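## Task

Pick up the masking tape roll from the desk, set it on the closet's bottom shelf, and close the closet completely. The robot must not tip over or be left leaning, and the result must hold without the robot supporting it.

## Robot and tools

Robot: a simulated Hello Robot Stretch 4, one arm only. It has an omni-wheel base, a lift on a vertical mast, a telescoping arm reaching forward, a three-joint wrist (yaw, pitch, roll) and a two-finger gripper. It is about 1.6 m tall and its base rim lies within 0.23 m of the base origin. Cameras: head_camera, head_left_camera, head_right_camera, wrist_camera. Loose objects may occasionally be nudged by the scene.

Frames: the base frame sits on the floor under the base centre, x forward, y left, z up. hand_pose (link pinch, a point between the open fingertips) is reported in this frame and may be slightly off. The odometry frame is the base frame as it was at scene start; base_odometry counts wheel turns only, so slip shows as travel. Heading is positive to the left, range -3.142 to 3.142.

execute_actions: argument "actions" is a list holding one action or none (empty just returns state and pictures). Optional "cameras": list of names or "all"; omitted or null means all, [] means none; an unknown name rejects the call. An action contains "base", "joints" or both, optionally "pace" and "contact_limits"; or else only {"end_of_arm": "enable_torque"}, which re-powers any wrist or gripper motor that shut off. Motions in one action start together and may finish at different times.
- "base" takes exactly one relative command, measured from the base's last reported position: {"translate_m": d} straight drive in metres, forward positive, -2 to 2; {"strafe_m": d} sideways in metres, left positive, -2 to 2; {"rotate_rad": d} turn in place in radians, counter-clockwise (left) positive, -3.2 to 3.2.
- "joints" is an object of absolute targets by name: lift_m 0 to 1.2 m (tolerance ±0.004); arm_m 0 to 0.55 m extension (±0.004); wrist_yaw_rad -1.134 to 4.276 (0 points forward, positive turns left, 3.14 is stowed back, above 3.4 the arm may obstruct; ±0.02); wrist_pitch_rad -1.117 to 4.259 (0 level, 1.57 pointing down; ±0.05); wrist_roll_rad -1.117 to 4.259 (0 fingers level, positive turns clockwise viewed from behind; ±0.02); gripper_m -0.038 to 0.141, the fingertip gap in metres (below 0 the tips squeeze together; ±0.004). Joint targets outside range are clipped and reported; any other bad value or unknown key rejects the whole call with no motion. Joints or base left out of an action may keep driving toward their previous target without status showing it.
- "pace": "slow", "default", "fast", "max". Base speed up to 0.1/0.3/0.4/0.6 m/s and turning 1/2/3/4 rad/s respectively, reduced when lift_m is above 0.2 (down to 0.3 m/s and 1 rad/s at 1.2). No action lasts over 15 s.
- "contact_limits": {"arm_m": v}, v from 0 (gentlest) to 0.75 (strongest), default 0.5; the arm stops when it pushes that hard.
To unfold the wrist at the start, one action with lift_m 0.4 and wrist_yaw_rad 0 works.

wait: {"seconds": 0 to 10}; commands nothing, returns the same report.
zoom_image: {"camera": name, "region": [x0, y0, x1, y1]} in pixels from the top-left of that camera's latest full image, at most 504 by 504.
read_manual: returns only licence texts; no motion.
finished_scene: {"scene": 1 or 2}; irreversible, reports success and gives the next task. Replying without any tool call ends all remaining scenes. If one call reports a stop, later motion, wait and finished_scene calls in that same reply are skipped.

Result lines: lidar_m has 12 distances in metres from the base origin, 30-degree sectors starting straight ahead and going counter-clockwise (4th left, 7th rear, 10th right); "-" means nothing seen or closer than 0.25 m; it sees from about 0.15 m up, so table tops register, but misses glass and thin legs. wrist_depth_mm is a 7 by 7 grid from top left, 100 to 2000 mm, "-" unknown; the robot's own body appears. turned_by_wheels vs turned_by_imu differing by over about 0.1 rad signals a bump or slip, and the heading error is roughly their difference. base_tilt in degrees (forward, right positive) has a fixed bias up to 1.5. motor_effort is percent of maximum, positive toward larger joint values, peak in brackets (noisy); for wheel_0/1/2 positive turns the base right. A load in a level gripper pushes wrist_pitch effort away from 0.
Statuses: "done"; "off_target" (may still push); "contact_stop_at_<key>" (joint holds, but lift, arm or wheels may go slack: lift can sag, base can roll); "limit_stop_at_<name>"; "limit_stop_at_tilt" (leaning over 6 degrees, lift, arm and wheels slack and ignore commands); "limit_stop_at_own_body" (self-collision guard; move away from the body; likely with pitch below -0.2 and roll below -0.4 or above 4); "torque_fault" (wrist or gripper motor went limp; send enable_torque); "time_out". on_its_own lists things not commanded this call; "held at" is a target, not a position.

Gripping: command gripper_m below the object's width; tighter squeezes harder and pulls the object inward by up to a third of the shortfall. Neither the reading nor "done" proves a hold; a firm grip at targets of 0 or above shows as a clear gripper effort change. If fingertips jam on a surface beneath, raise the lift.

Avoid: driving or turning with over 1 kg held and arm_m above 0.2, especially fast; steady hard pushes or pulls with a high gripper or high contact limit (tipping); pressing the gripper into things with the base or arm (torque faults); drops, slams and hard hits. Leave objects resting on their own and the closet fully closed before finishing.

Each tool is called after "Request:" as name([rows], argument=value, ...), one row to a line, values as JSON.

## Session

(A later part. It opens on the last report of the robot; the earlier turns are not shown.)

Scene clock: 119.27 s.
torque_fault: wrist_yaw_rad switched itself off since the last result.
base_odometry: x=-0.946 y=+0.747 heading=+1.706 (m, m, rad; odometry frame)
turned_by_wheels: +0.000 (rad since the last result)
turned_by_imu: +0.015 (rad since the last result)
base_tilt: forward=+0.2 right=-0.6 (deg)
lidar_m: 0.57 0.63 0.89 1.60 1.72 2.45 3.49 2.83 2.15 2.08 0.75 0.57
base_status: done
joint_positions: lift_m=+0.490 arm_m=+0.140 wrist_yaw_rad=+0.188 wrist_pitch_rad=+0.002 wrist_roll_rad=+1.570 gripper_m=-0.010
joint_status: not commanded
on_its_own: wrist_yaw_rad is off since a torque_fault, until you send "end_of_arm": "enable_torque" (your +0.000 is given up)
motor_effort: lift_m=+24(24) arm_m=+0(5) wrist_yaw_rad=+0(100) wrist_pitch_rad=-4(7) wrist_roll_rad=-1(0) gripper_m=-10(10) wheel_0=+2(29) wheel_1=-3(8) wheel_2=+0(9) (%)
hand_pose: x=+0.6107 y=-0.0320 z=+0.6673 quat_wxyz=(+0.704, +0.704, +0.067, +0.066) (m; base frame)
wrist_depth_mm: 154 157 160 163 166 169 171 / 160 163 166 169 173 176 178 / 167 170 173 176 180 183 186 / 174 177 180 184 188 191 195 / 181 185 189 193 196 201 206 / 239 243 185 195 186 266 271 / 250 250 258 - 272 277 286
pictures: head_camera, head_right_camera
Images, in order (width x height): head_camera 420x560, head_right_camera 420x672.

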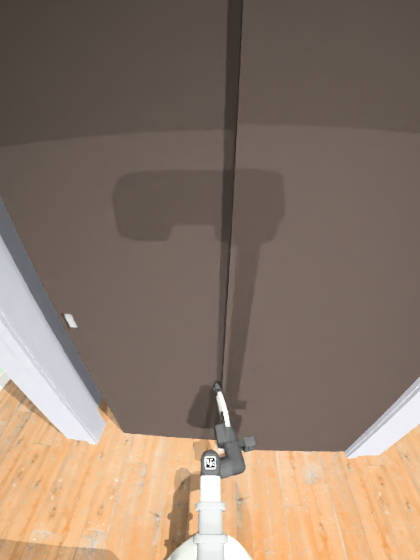

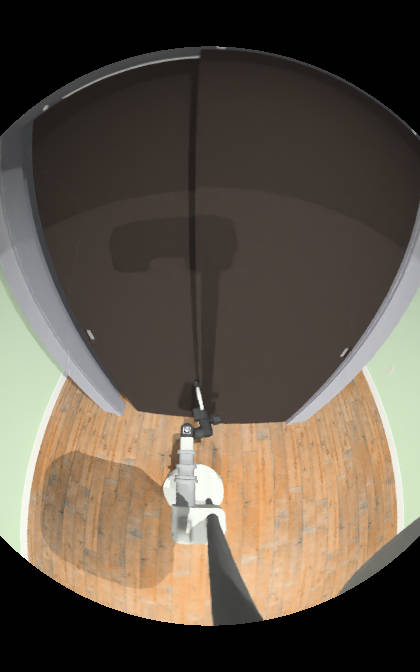

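Request:
execute_actions([
  {"end_of_arm":"enable_torque"},
], cameras=[])

Request:
execute_actions([
  {"base":{"strafe_m":0.55},"joints":{"arm_m":0.05,"lift_m":0.82}},
], cameras=[])

Request:
execute_actions([
  {"joints":{"wrist_yaw_rad":0}},
], cameras=["head_camera","wrist_camera"])

Scene clock: 119.73 s.
base_odometry: x=-0.946 y=+0.747 heading=+1.706 (m, m, rad; odometry frame)
turned_by_wheels: +0.000 (rad since the last result)
turned_by_imu: +0.000 (rad since the last result)
base_tilt: forward=+0.3 right=-0.6 (deg)
lidar_m: 0.54 0.64 0.88 1.58 1.71 2.49 3.49 2.83 2.15 2.07 0.76 0.57
base_status: not commanded
joint_positions: lift_m=+0.490 arm_m=+0.140 wrist_yaw_rad=+0.188 wrist_pitch_rad=+0.002 wrist_roll_rad=+1.570 gripper_m=-0.010
joint_status: not commanded
end_of_arm: enable_torque: each motor that was off is on again
on_its_own: wrist_yaw_rad is held at +0.188, not at your +0.000, since a torque_fault
motor_effort: lift_m=+24(24) arm_m=+0(0) wrist_yaw_rad=+0(0) wrist_pitch_rad=-7(6) wrist_roll_rad=+0(0) gripper_m=-11(10) wheel_0=+2(2) wheel_1=-3(3) wheel_2=+0(0) (%)
hand_pose: x=+0.6107 y=-0.0320 z=+0.6673 quat_wxyz=(+0.704, +0.704, +0.067, +0.066) (m; base frame)
wrist_depth_mm: 154 157 160 163 166 169 171 / 160 163 166 169 172 176 178 / 167 170 173 176 180 183 186 / 174 177 180 184 188 191 195 / 181 185 188 193 196 201 206 / 237 242 185 195 186 266 271 / 250 250 258 - 272 276 285
pictures: none
No camera images: the call's "cameras" was empty. Leave "cameras" out to get every camera's image.

Scene clock: 122.90 s.
base_odometry: x=-1.491 y=+0.673 heading=+1.707 (m, m, rad; odometry frame)
turned_by_wheels: +0.000 (rad since the last result)
turned_by_imu: +0.001 (rad since the last result)
base_tilt: forward=+0.3 right=-0.5 (deg)
lidar_m: 0.60 0.60 1.08 1.03 1.13 1.62 3.47 2.80 2.71 2.62 0.81 0.63
base_status: done
joint_positions: lift_m=+0.820 arm_m=+0.051 wrist_yaw_rad=+0.188 wrist_pitch_rad=+0.002 wrist_roll_rad=+1.570 gripper_m=-0.010
joint_status: all done
on_its_own: wrist_yaw_rad is held at +0.188, not at your +0.000, since a torque_fault
motor_effort: lift_m=+24(20) arm_m=-5(4) wrist_yaw_rad=+1(0) wrist_pitch_rad=-6(7) wrist_roll_rad=-1(1) gripper_m=-9(10) wheel_0=+1(9) wheel_1=+1(9) wheel_2=+0(1) (%)
hand_pose: x=+0.5215 y=-0.0320 z=+0.9972 quat_wxyz=(+0.704, +0.704, +0.067, +0.066) (m; base frame)
wrist_depth_mm: 298 303 307 314 320 324 330 / 309 315 320 327 332 338 343 / 322 329 334 338 345 351 359 / 334 342 349 362 362 368 377 / 699 820 768 866 809 866 759 / 654 661 185 195 186 647 477 / 389 359 387 - 384 366 384
pictures: none
No camera images: the call's "cameras" was empty. Leave "cameras" out to get every camera's image.

Scene clock: 123.53 s.
base_odometry: x=-1.491 y=+0.673 heading=+1.707 (m, m, rad; odometry frame)
turned_by_wheels: +0.000 (rad since the last result)
turned_by_imu: +0.000 (rad since the last result)
base_tilt: forward=+0.3 right=-0.5 (deg)
lidar_m: 0.57 0.58 1.08 1.05 1.13 1.61 3.50 2.80 2.68 2.63 0.82 0.64
base_status: not commanded
joint_positions: lift_m=+0.820 arm_m=+0.051 wrist_yaw_rad=+0.000 wrist_pitch_rad=+0.002 wrist_roll_rad=+1.570 gripper_m=-0.010
joint_status: all done
motor_effort: lift_m=+24(24) arm_m=-5(5) wrist_yaw_rad=-1(4) wrist_pitch_rad=-6(8) wrist_roll_rad=-1(1) gripper_m=-11(11) wheel_0=+1(1) wheel_1=+1(1) wheel_2=+0(0) (%)
hand_pose: x=+0.5103 y=-0.0873 z=+0.9972 quat_wxyz=(+0.707, +0.707, +0.001, -0.001) (m; base frame)
wrist_depth_mm: 334 340 347 353 357 364 370 / 340 345 351 357 364 370 379 / 343 349 357 362 368 377 382 / 349 355 362 368 375 382 392 / 353 359 366 370 382 389 394 / 359 366 185 195 185 831 750 / 691 654 683 - 683 661 699
pictures: head_camera, wrist_camera
Images, in order (width x height): head_camera 420x560, wrist_camera 616x392.

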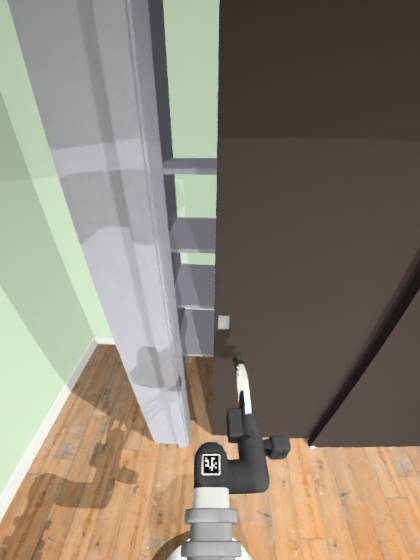

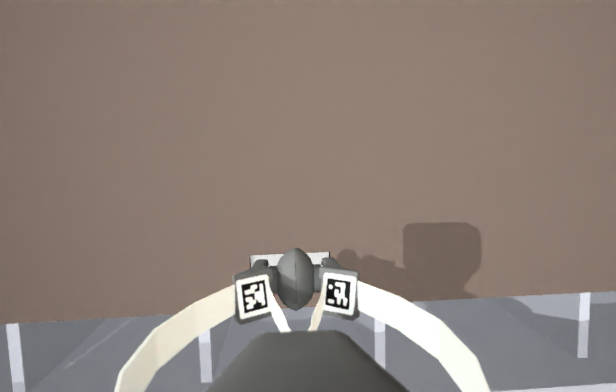

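Request:
execute_actions([
  {"base":{"strafe_m":0.043},"joints":{"arm_m":0.15,"lift_m":0.816}},
], cameras=["wrist_camera"])

Request:
execute_actions([
  {"joints":{"arm_m":0.215},"contact_limits":{"arm_m":0.12},"pace":"slow"},
], cameras=["wrist_camera"])

Scene clock: 124.93 s.
base_odometry: x=-1.533 y=+0.667 heading=+1.707 (m, m, rad; odometry frame)
turned_by_wheels: +0.000 (rad since the last result)
turned_by_imu: +0.000 (rad since the last result)
base_tilt: forward=+0.3 right=-0.6 (deg)
lidar_m: 0.58 0.60 1.05 1.01 1.07 1.55 3.49 2.79 2.74 2.65 0.85 0.64
base_status: done
joint_positions: lift_m=+0.816 arm_m=+0.149 wrist_yaw_rad=+0.000 wrist_pitch_rad=+0.002 wrist_roll_rad=+1.570 gripper_m=-0.010
joint_status: all done
motor_effort: lift_m=+15(18) arm_m=+5(5) wrist_yaw_rad=+0(1) wrist_pitch_rad=-7(6) wrist_roll_rad=-1(1) gripper_m=-10(10) wheel_0=+1(8) wheel_1=+1(10) wheel_2=+0(2) (%)
hand_pose: x=+0.6085 y=-0.0874 z=+0.9940 quat_wxyz=(+0.707, +0.707, +0.001, -0.001) (m; base frame)
wrist_depth_mm: 245 250 254 258 263 267 272 / 249 253 256 262 267 271 276 / 253 256 262 266 271 276 279 / 255 260 265 270 274 279 285 / 260 264 268 282 279 285 290 / 265 759 185 195 186 768 715 / 634 574 580 - 585 580 603
pictures: wrist_camera
Images, in order (width x height): wrist_camera 616x392.

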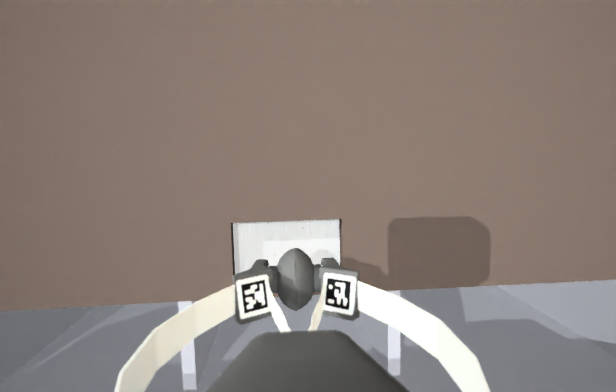

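Scene clock: 126.47 s.
base_odometry: x=-1.533 y=+0.667 heading=+1.706 (m, m, rad; odometry frame)
turned_by_wheels: +0.000 (rad since the last result)
turned_by_imu: -0.001 (rad since the last result)
base_tilt: forward=+0.3 right=-0.5 (deg)
lidar_m: 0.55 0.61 1.04 1.01 1.07 1.56 3.47 2.82 2.72 2.67 0.86 0.63
base_status: not commanded
joint_positions: lift_m=+0.816 arm_m=+0.202 wrist_yaw_rad=-0.006 wrist_pitch_rad=+0.002 wrist_roll_rad=+1.570 gripper_m=-0.010
joint_status: arm_m contact_stop (moved +0.053 of +0.066)
on_its_own: arm_m is slack since a contact_stop (your +0.215 is given up); wrist_yaw_rad is at rest, and its effort (+17) is outside its rest range (-13 to +13)
motor_effort: lift_m=+15(15) arm_m=+0(11) wrist_yaw_rad=+17(22) wrist_pitch_rad=-6(6) wrist_roll_rad=-1(1) gripper_m=-8(10) wheel_0=+1(1) wheel_1=+2(2) wheel_2=-6(6) (%)
contact_limits: arm_m 0.12
hand_pose: x=+0.6605 y=-0.0891 z=+0.9940 quat_wxyz=(+0.707, +0.707, -0.001, -0.003) (m; base frame)
wrist_depth_mm: 201 205 208 212 216 220 223 / 204 207 211 215 219 223 227 / 206 210 213 217 222 226 229 / 209 213 217 221 226 229 234 / 211 216 219 233 228 233 236 / 214 218 186 208 185 236 240 / 615 574 564 - 559 580 609
pictures: wrist_camera
Images, in order (width x height): wrist_camera 616x392.

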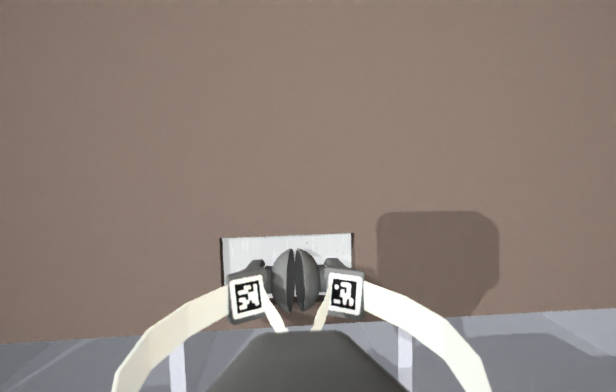

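Request:
execute_actions([
  {"base":{"strafe_m":-0.012},"joints":{"arm_m":0.19},"pace":"slow"},
], cameras=[])

Request:
execute_actions([
  {"joints":{"arm_m":0.207},"pace":"slow"},
], cameras=["wrist_camera"])

Request:
execute_actions([
  {"base":{"strafe_m":0.09},"pace":"slow"},
], cameras=["wrist_camera","head_camera"])

Scene clock: 127.57 s.
base_odometry: x=-1.522 y=+0.668 heading=+1.706 (m, m, rad; odometry frame)
turned_by_wheels: +0.000 (rad since the last result)
turned_by_imu: +0.000 (rad since the last result)
base_tilt: forward=+0.2 right=-0.7 (deg)
lidar_m: 0.57 0.60 1.06 1.02 1.12 1.58 3.47 2.79 2.73 2.65 0.84 0.63
base_status: done
joint_positions: lift_m=+0.816 arm_m=+0.191 wrist_yaw_rad=+0.000 wrist_pitch_rad=+0.002 wrist_roll_rad=+1.570 gripper_m=-0.010
joint_status: all done
motor_effort: lift_m=+15(15) arm_m=-5(6) wrist_yaw_rad=+0(17) wrist_pitch_rad=-7(6) wrist_roll_rad=-1(0) gripper_m=-9(10) wheel_0=+3(5) wheel_1=-1(4) wheel_2=-3(5) (%)
hand_pose: x=+0.6503 y=-0.0874 z=+0.9940 quat_wxyz=(+0.707, +0.707, +0.001, -0.001) (m; base frame)
wrist_depth_mm: 207 211 214 218 222 225 229 / 210 213 216 220 224 229 233 / 213 216 220 224 228 233 236 / 216 220 224 228 232 236 240 / 219 223 226 230 236 240 243 / 222 225 185 195 186 243 248 / 603 229 569 - 569 591 621
pictures: none
No camera images: the call's "cameras" was empty. Leave "cameras" out to get every camera's image.

Scene clock: 128.70 s.
base_odometry: x=-1.522 y=+0.668 heading=+1.706 (m, m, rad; odometry frame)
turned_by_wheels: +0.000 (rad since the last result)
turned_by_imu: +0.003 (rad since the last result)
base_tilt: forward=+0.3 right=-0.4 (deg)
lidar_m: 0.54 0.61 1.05 1.01 1.09 1.59 3.47 2.75 2.71 2.65 0.83 0.64
base_status: not commanded
joint_positions: lift_m=+0.816 arm_m=+0.205 wrist_yaw_rad=-0.008 wrist_pitch_rad=+0.002 wrist_roll_rad=+1.570 gripper_m=-0.010
joint_status: all done
on_its_own: wrist_yaw_rad is at rest, and its effort (+21) is outside its rest range (-13 to +13)
motor_effort: lift_m=+15(15) arm_m=+13(13) wrist_yaw_rad=+21(23) wrist_pitch_rad=-4(5) wrist_roll_rad=-1(1) gripper_m=-6(10) wheel_0=+5(5) wheel_1=+4(4) wheel_2=-6(6) (%)
hand_pose: x=+0.6634 y=-0.0896 z=+0.9941 quat_wxyz=(+0.707, +0.707, -0.002, -0.003) (m; base frame)
wrist_depth_mm: 198 202 205 209 213 217 220 / 201 205 208 212 216 220 224 / 204 207 211 215 219 223 227 / 206 210 214 218 222 226 230 / 209 213 216 221 226 230 235 / 212 216 187 213 185 234 237 / 597 217 525 - 597 591 621
pictures: wrist_camera
Images, in order (width x height): wrist_camera 616x392.

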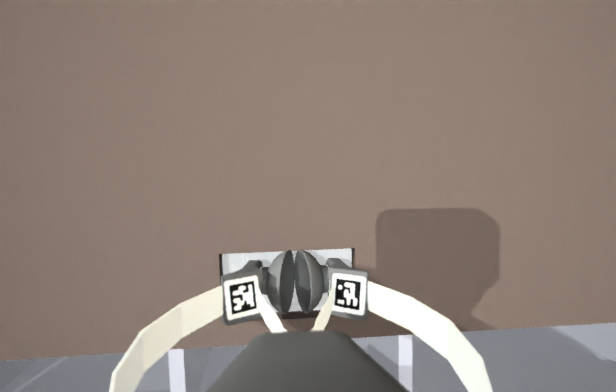

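Scene clock: 130.73 s.
base_odometry: x=-1.610 y=+0.656 heading=+1.705 (m, m, rad; odometry frame)
turned_by_wheels: -0.001 (rad since the last result)
turned_by_imu: -0.027 (rad since the last result)
base_tilt: forward=+0.2 right=-0.6 (deg)
lidar_m: 0.56 0.60 0.97 0.93 1.00 1.42 3.47 2.82 2.84 2.74 0.88 0.65
base_status: done
joint_positions: lift_m=+0.816 arm_m=+0.205 wrist_yaw_rad=-0.014 wrist_pitch_rad=+0.002 wrist_roll_rad=+1.570 gripper_m=-0.010
joint_status: not commanded
on_its_own: wrist_yaw_rad is at rest, and its effort (+41) is outside its rest range (-13 to +13)
motor_effort: lift_m=+15(15) arm_m=+10(13) wrist_yaw_rad=+41(59) wrist_pitch_rad=-7(10) wrist_roll_rad=-1(1) gripper_m=-7(9) wheel_0=-5(15) wheel_1=+3(9) wheel_2=-14(12) (%)
hand_pose: x=+0.6634 y=-0.0915 z=+0.9939 quat_wxyz=(+0.707, +0.707, -0.004, -0.006) (m; base frame)
wrist_depth_mm: 206 208 212 216 220 224 228 / 206 211 214 218 222 226 230 / 208 212 216 220 224 229 232 / 210 213 218 221 225 230 234 / 211 215 219 224 228 232 236 / 213 216 186 208 185 235 239 / 539 500 544 - 530 508 530
pictures: head_camera, wrist_camera
Images, in order (width x height): head_camera 420x560, wrist_camera 616x392.

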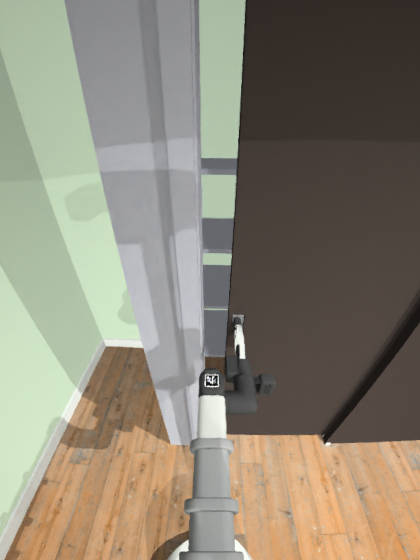

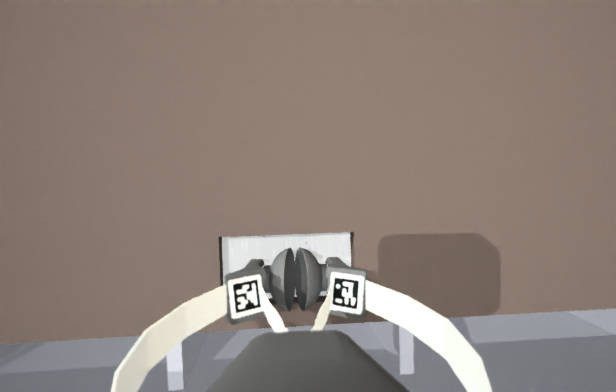

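Request:
execute_actions([
  {"base":{"strafe_m":0.05},"joints":{"arm_m":0.2},"pace":"slow"},
], cameras=["wrist_camera","head_camera"])

Scene clock: 132.43 s.
base_odometry: x=-1.660 y=+0.649 heading=+1.704 (m, m, rad; odometry frame)
turned_by_wheels: -0.001 (rad since the last result)
turned_by_imu: -0.002 (rad since the last result)
base_tilt: forward=+0.2 right=-0.5 (deg)
lidar_m: 0.57 0.59 0.95 0.86 0.92 1.35 3.48 2.80 2.88 2.79 0.91 0.67
base_status: done
joint_positions: lift_m=+0.816 arm_m=+0.201 wrist_yaw_rad=-0.006 wrist_pitch_rad=+0.002 wrist_roll_rad=+1.570 gripper_m=-0.010
joint_status: all done
on_its_own: wrist_yaw_rad is at rest, and its effort (+17) is outside its rest range (-13 to +13)
motor_effort: lift_m=+15(15) arm_m=-5(8) wrist_yaw_rad=+17(44) wrist_pitch_rad=-8(7) wrist_roll_rad=-1(0) gripper_m=-12(11) wheel_0=-8(13) wheel_1=+0(5) wheel_2=-6(9) (%)
hand_pose: x=+0.6597 y=-0.0891 z=+0.9939 quat_wxyz=(+0.707, +0.707, -0.001, -0.003) (m; base frame)
wrist_depth_mm: 208 212 215 219 224 227 231 / 210 213 217 221 225 229 233 / 212 215 219 223 228 232 236 / 214 217 221 226 229 234 238 / 216 219 223 228 232 236 241 / 217 221 185 203 186 240 244 / 259 230 254 - 247 231 243
pictures: head_camera, wrist_camera
Images, in order (width x height): head_camera 420x560, wrist_camera 616x392.

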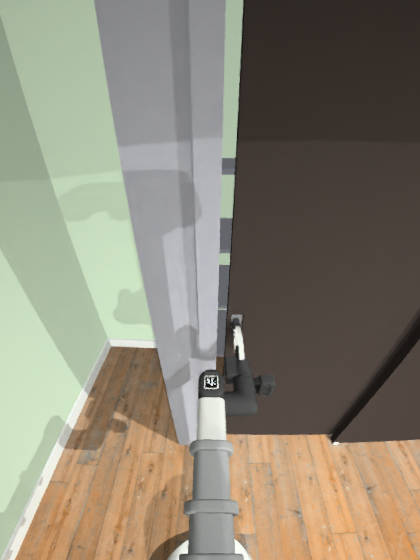

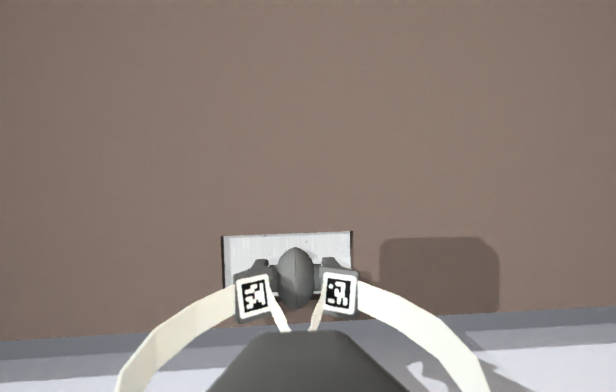

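Request:
execute_actions([
  {"base":{"strafe_m":0.022},"pace":"slow"},
], cameras=["wrist_camera","head_camera"])

Scene clock: 133.67 s.
base_odometry: x=-1.682 y=+0.646 heading=+1.704 (m, m, rad; odometry frame)
turned_by_wheels: +0.000 (rad since the last result)
turned_by_imu: +0.000 (rad since the last result)
base_tilt: forward=+0.3 right=-0.5 (deg)
lidar_m: 0.55 0.65 0.92 0.86 0.90 1.33 3.49 2.89 2.92 2.78 0.87 0.66
base_status: done
joint_positions: lift_m=+0.816 arm_m=+0.201 wrist_yaw_rad=-0.001 wrist_pitch_rad=+0.002 wrist_roll_rad=+1.570 gripper_m=-0.010
joint_status: not commanded
motor_effort: lift_m=+15(15) arm_m=-5(5) wrist_yaw_rad=+2(33) wrist_pitch_rad=-8(8) wrist_roll_rad=-1(1) gripper_m=-10(10) wheel_0=-2(13) wheel_1=+3(3) wheel_2=-2(3) (%)
hand_pose: x=+0.6602 y=-0.0876 z=+0.9939 quat_wxyz=(+0.707, +0.707, +0.001, -0.001) (m; base frame)
wrist_depth_mm: 206 210 213 217 222 226 229 / 208 212 216 220 224 229 232 / 211 215 219 223 227 231 234 / 213 217 221 224 229 234 236 / 215 220 223 227 232 236 241 / 217 222 185 195 186 238 243 / 208 185 204 - 198 185 195
pictures: head_camera, wrist_camera
Images, in order (width x height): head_camera 420x560, wrist_camera 616x392.

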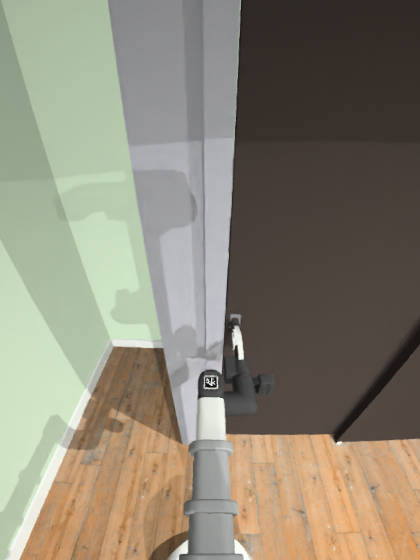

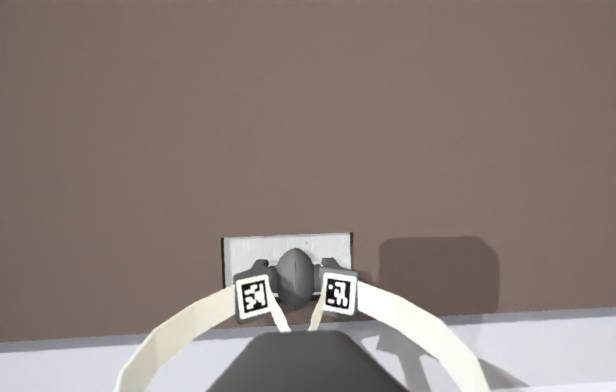

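Request:
execute_actions([
  {"base":{"strafe_m":0.012},"pace":"slow"},
], cameras=["wrist_camera"])

Scene clock: 134.77 s.
base_odometry: x=-1.693 y=+0.645 heading=+1.703 (m, m, rad; odometry frame)
turned_by_wheels: -0.001 (rad since the last result)
turned_by_imu: -0.001 (rad since the last result)
base_tilt: forward=+0.2 right=-0.6 (deg)
lidar_m: 0.56 1.21 0.90 0.84 0.91 1.30 3.49 2.91 2.95 2.83 0.91 0.66
base_status: done
joint_positions: lift_m=+0.816 arm_m=+0.201 wrist_yaw_rad=-0.004 wrist_pitch_rad=+0.002 wrist_roll_rad=+1.570 gripper_m=-0.010
joint_status: not commanded
motor_effort: lift_m=+15(15) arm_m=-5(5) wrist_yaw_rad=+12(27) wrist_pitch_rad=-7(7) wrist_roll_rad=-1(1) gripper_m=-10(10) wheel_0=-7(13) wheel_1=+0(7) wheel_2=-1(1) (%)
hand_pose: x=+0.6599 y=-0.0885 z=+0.9939 quat_wxyz=(+0.707, +0.707, -0.001, -0.002) (m; base frame)
wrist_depth_mm: 208 211 216 219 223 227 231 / 210 213 217 220 225 229 233 / 212 216 219 224 228 232 236 / 213 217 222 225 229 234 237 / 216 220 224 229 233 236 241 / 218 221 185 195 186 237 241 / 190 168 185 - 180 173 177
pictures: wrist_camera
Images, in order (width x height): wrist_camera 616x392.

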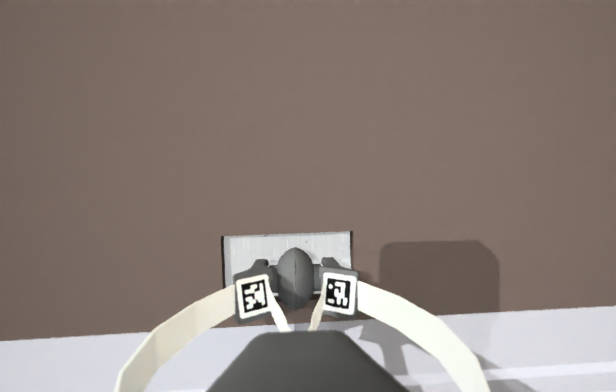

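Request:
execute_actions([
  {"base":{"strafe_m":0.01},"pace":"slow"},
], cameras=["wrist_camera"])

Request:
execute_actions([
  {"base":{"translate_m":-0.1}},
], cameras=["wrist_camera","head_camera","head_right_camera"])

Scene clock: 135.70 s.
base_odometry: x=-1.703 y=+0.644 heading=+1.702 (m, m, rad; odometry frame)
turned_by_wheels: -0.001 (rad since the last result)
turned_by_imu: -0.002 (rad since the last result)
base_tilt: forward=+0.3 right=-0.6 (deg)
lidar_m: 0.54 1.22 0.88 0.84 0.89 1.29 3.48 2.92 2.94 2.84 0.89 0.66
base_status: done
joint_positions: lift_m=+0.816 arm_m=+0.201 wrist_yaw_rad=-0.013 wrist_pitch_rad=+0.002 wrist_roll_rad=+1.570 gripper_m=-0.010
joint_status: not commanded
on_its_own: wrist_yaw_rad is at rest, and its effort (+38) is outside its rest range (-13 to +13)
motor_effort: lift_m=+15(15) arm_m=-5(4) wrist_yaw_rad=+38(38) wrist_pitch_rad=-6(7) wrist_roll_rad=+0(0) gripper_m=-11(11) wheel_0=-12(13) wheel_1=-2(5) wheel_2=-3(5) (%)
hand_pose: x=+0.6590 y=-0.0912 z=+0.9939 quat_wxyz=(+0.707, +0.707, -0.004, -0.005) (m; base frame)
wrist_depth_mm: 211 215 219 223 227 231 235 / 213 216 220 224 228 233 236 / 214 218 222 226 231 235 237 / 216 220 224 228 232 236 239 / 217 221 224 239 234 237 242 / 219 222 186 204 186 238 241 / 185 163 179 - 174 172 177
pictures: wrist_camera
Images, in order (width x height): wrist_camera 616x392.

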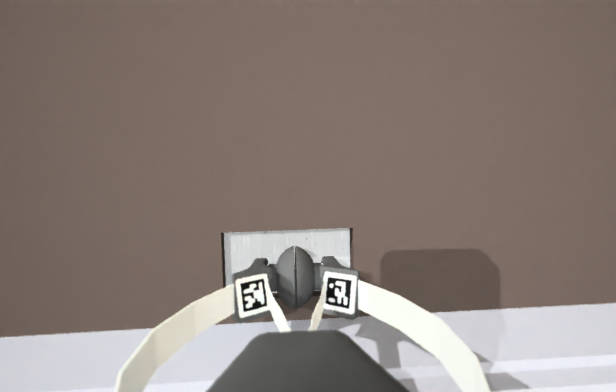

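Scene clock: 137.23 s.
base_odometry: x=-1.690 y=+0.545 heading=+1.702 (m, m, rad; odometry frame)
turned_by_wheels: +0.000 (rad since the last result)
turned_by_imu: +0.000 (rad since the last result)
base_tilt: forward=+0.3 right=-0.5 (deg)
lidar_m: 0.64 1.21 0.86 0.85 0.89 1.29 3.37 2.82 2.93 2.83 1.00 0.76
base_status: done
joint_positions: lift_m=+0.816 arm_m=+0.201 wrist_yaw_rad=+0.000 wrist_pitch_rad=+0.002 wrist_roll_rad=+1.570 gripper_m=-0.010
joint_status: not commanded
motor_effort: lift_m=+15(15) arm_m=-5(5) wrist_yaw_rad=+2(38) wrist_pitch_rad=-6(7) wrist_roll_rad=-1(1) gripper_m=-12(10) wheel_0=-1(12) wheel_1=-2(5) wheel_2=+0(7) (%)
hand_pose: x=+0.6602 y=-0.0875 z=+0.9939 quat_wxyz=(+0.707, +0.707, +0.001, -0.001) (m; base frame)
wrist_depth_mm: 300 306 310 315 322 329 332 / 304 307 314 320 325 332 338 / 307 312 317 322 329 336 340 / 310 314 320 327 332 340 343 / 314 319 324 330 334 340 345 / 255 254 186 195 186 265 268 / 243 246 252 - 262 266 286
pictures: head_camera, head_right_camera, wrist_camera
Images, in order (width x height): head_camera 420x560, head_right_camera 420x672, wrist_camera 616x392.

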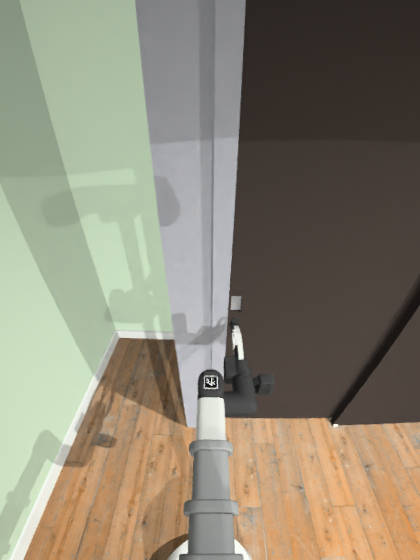

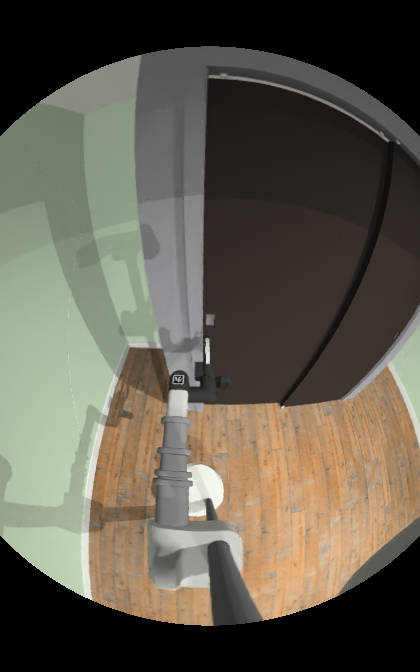

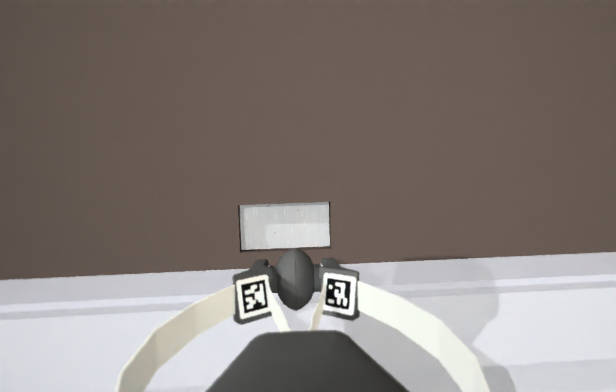

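Request:
finished_scene(scene=1)

The scene is finished: the task was done.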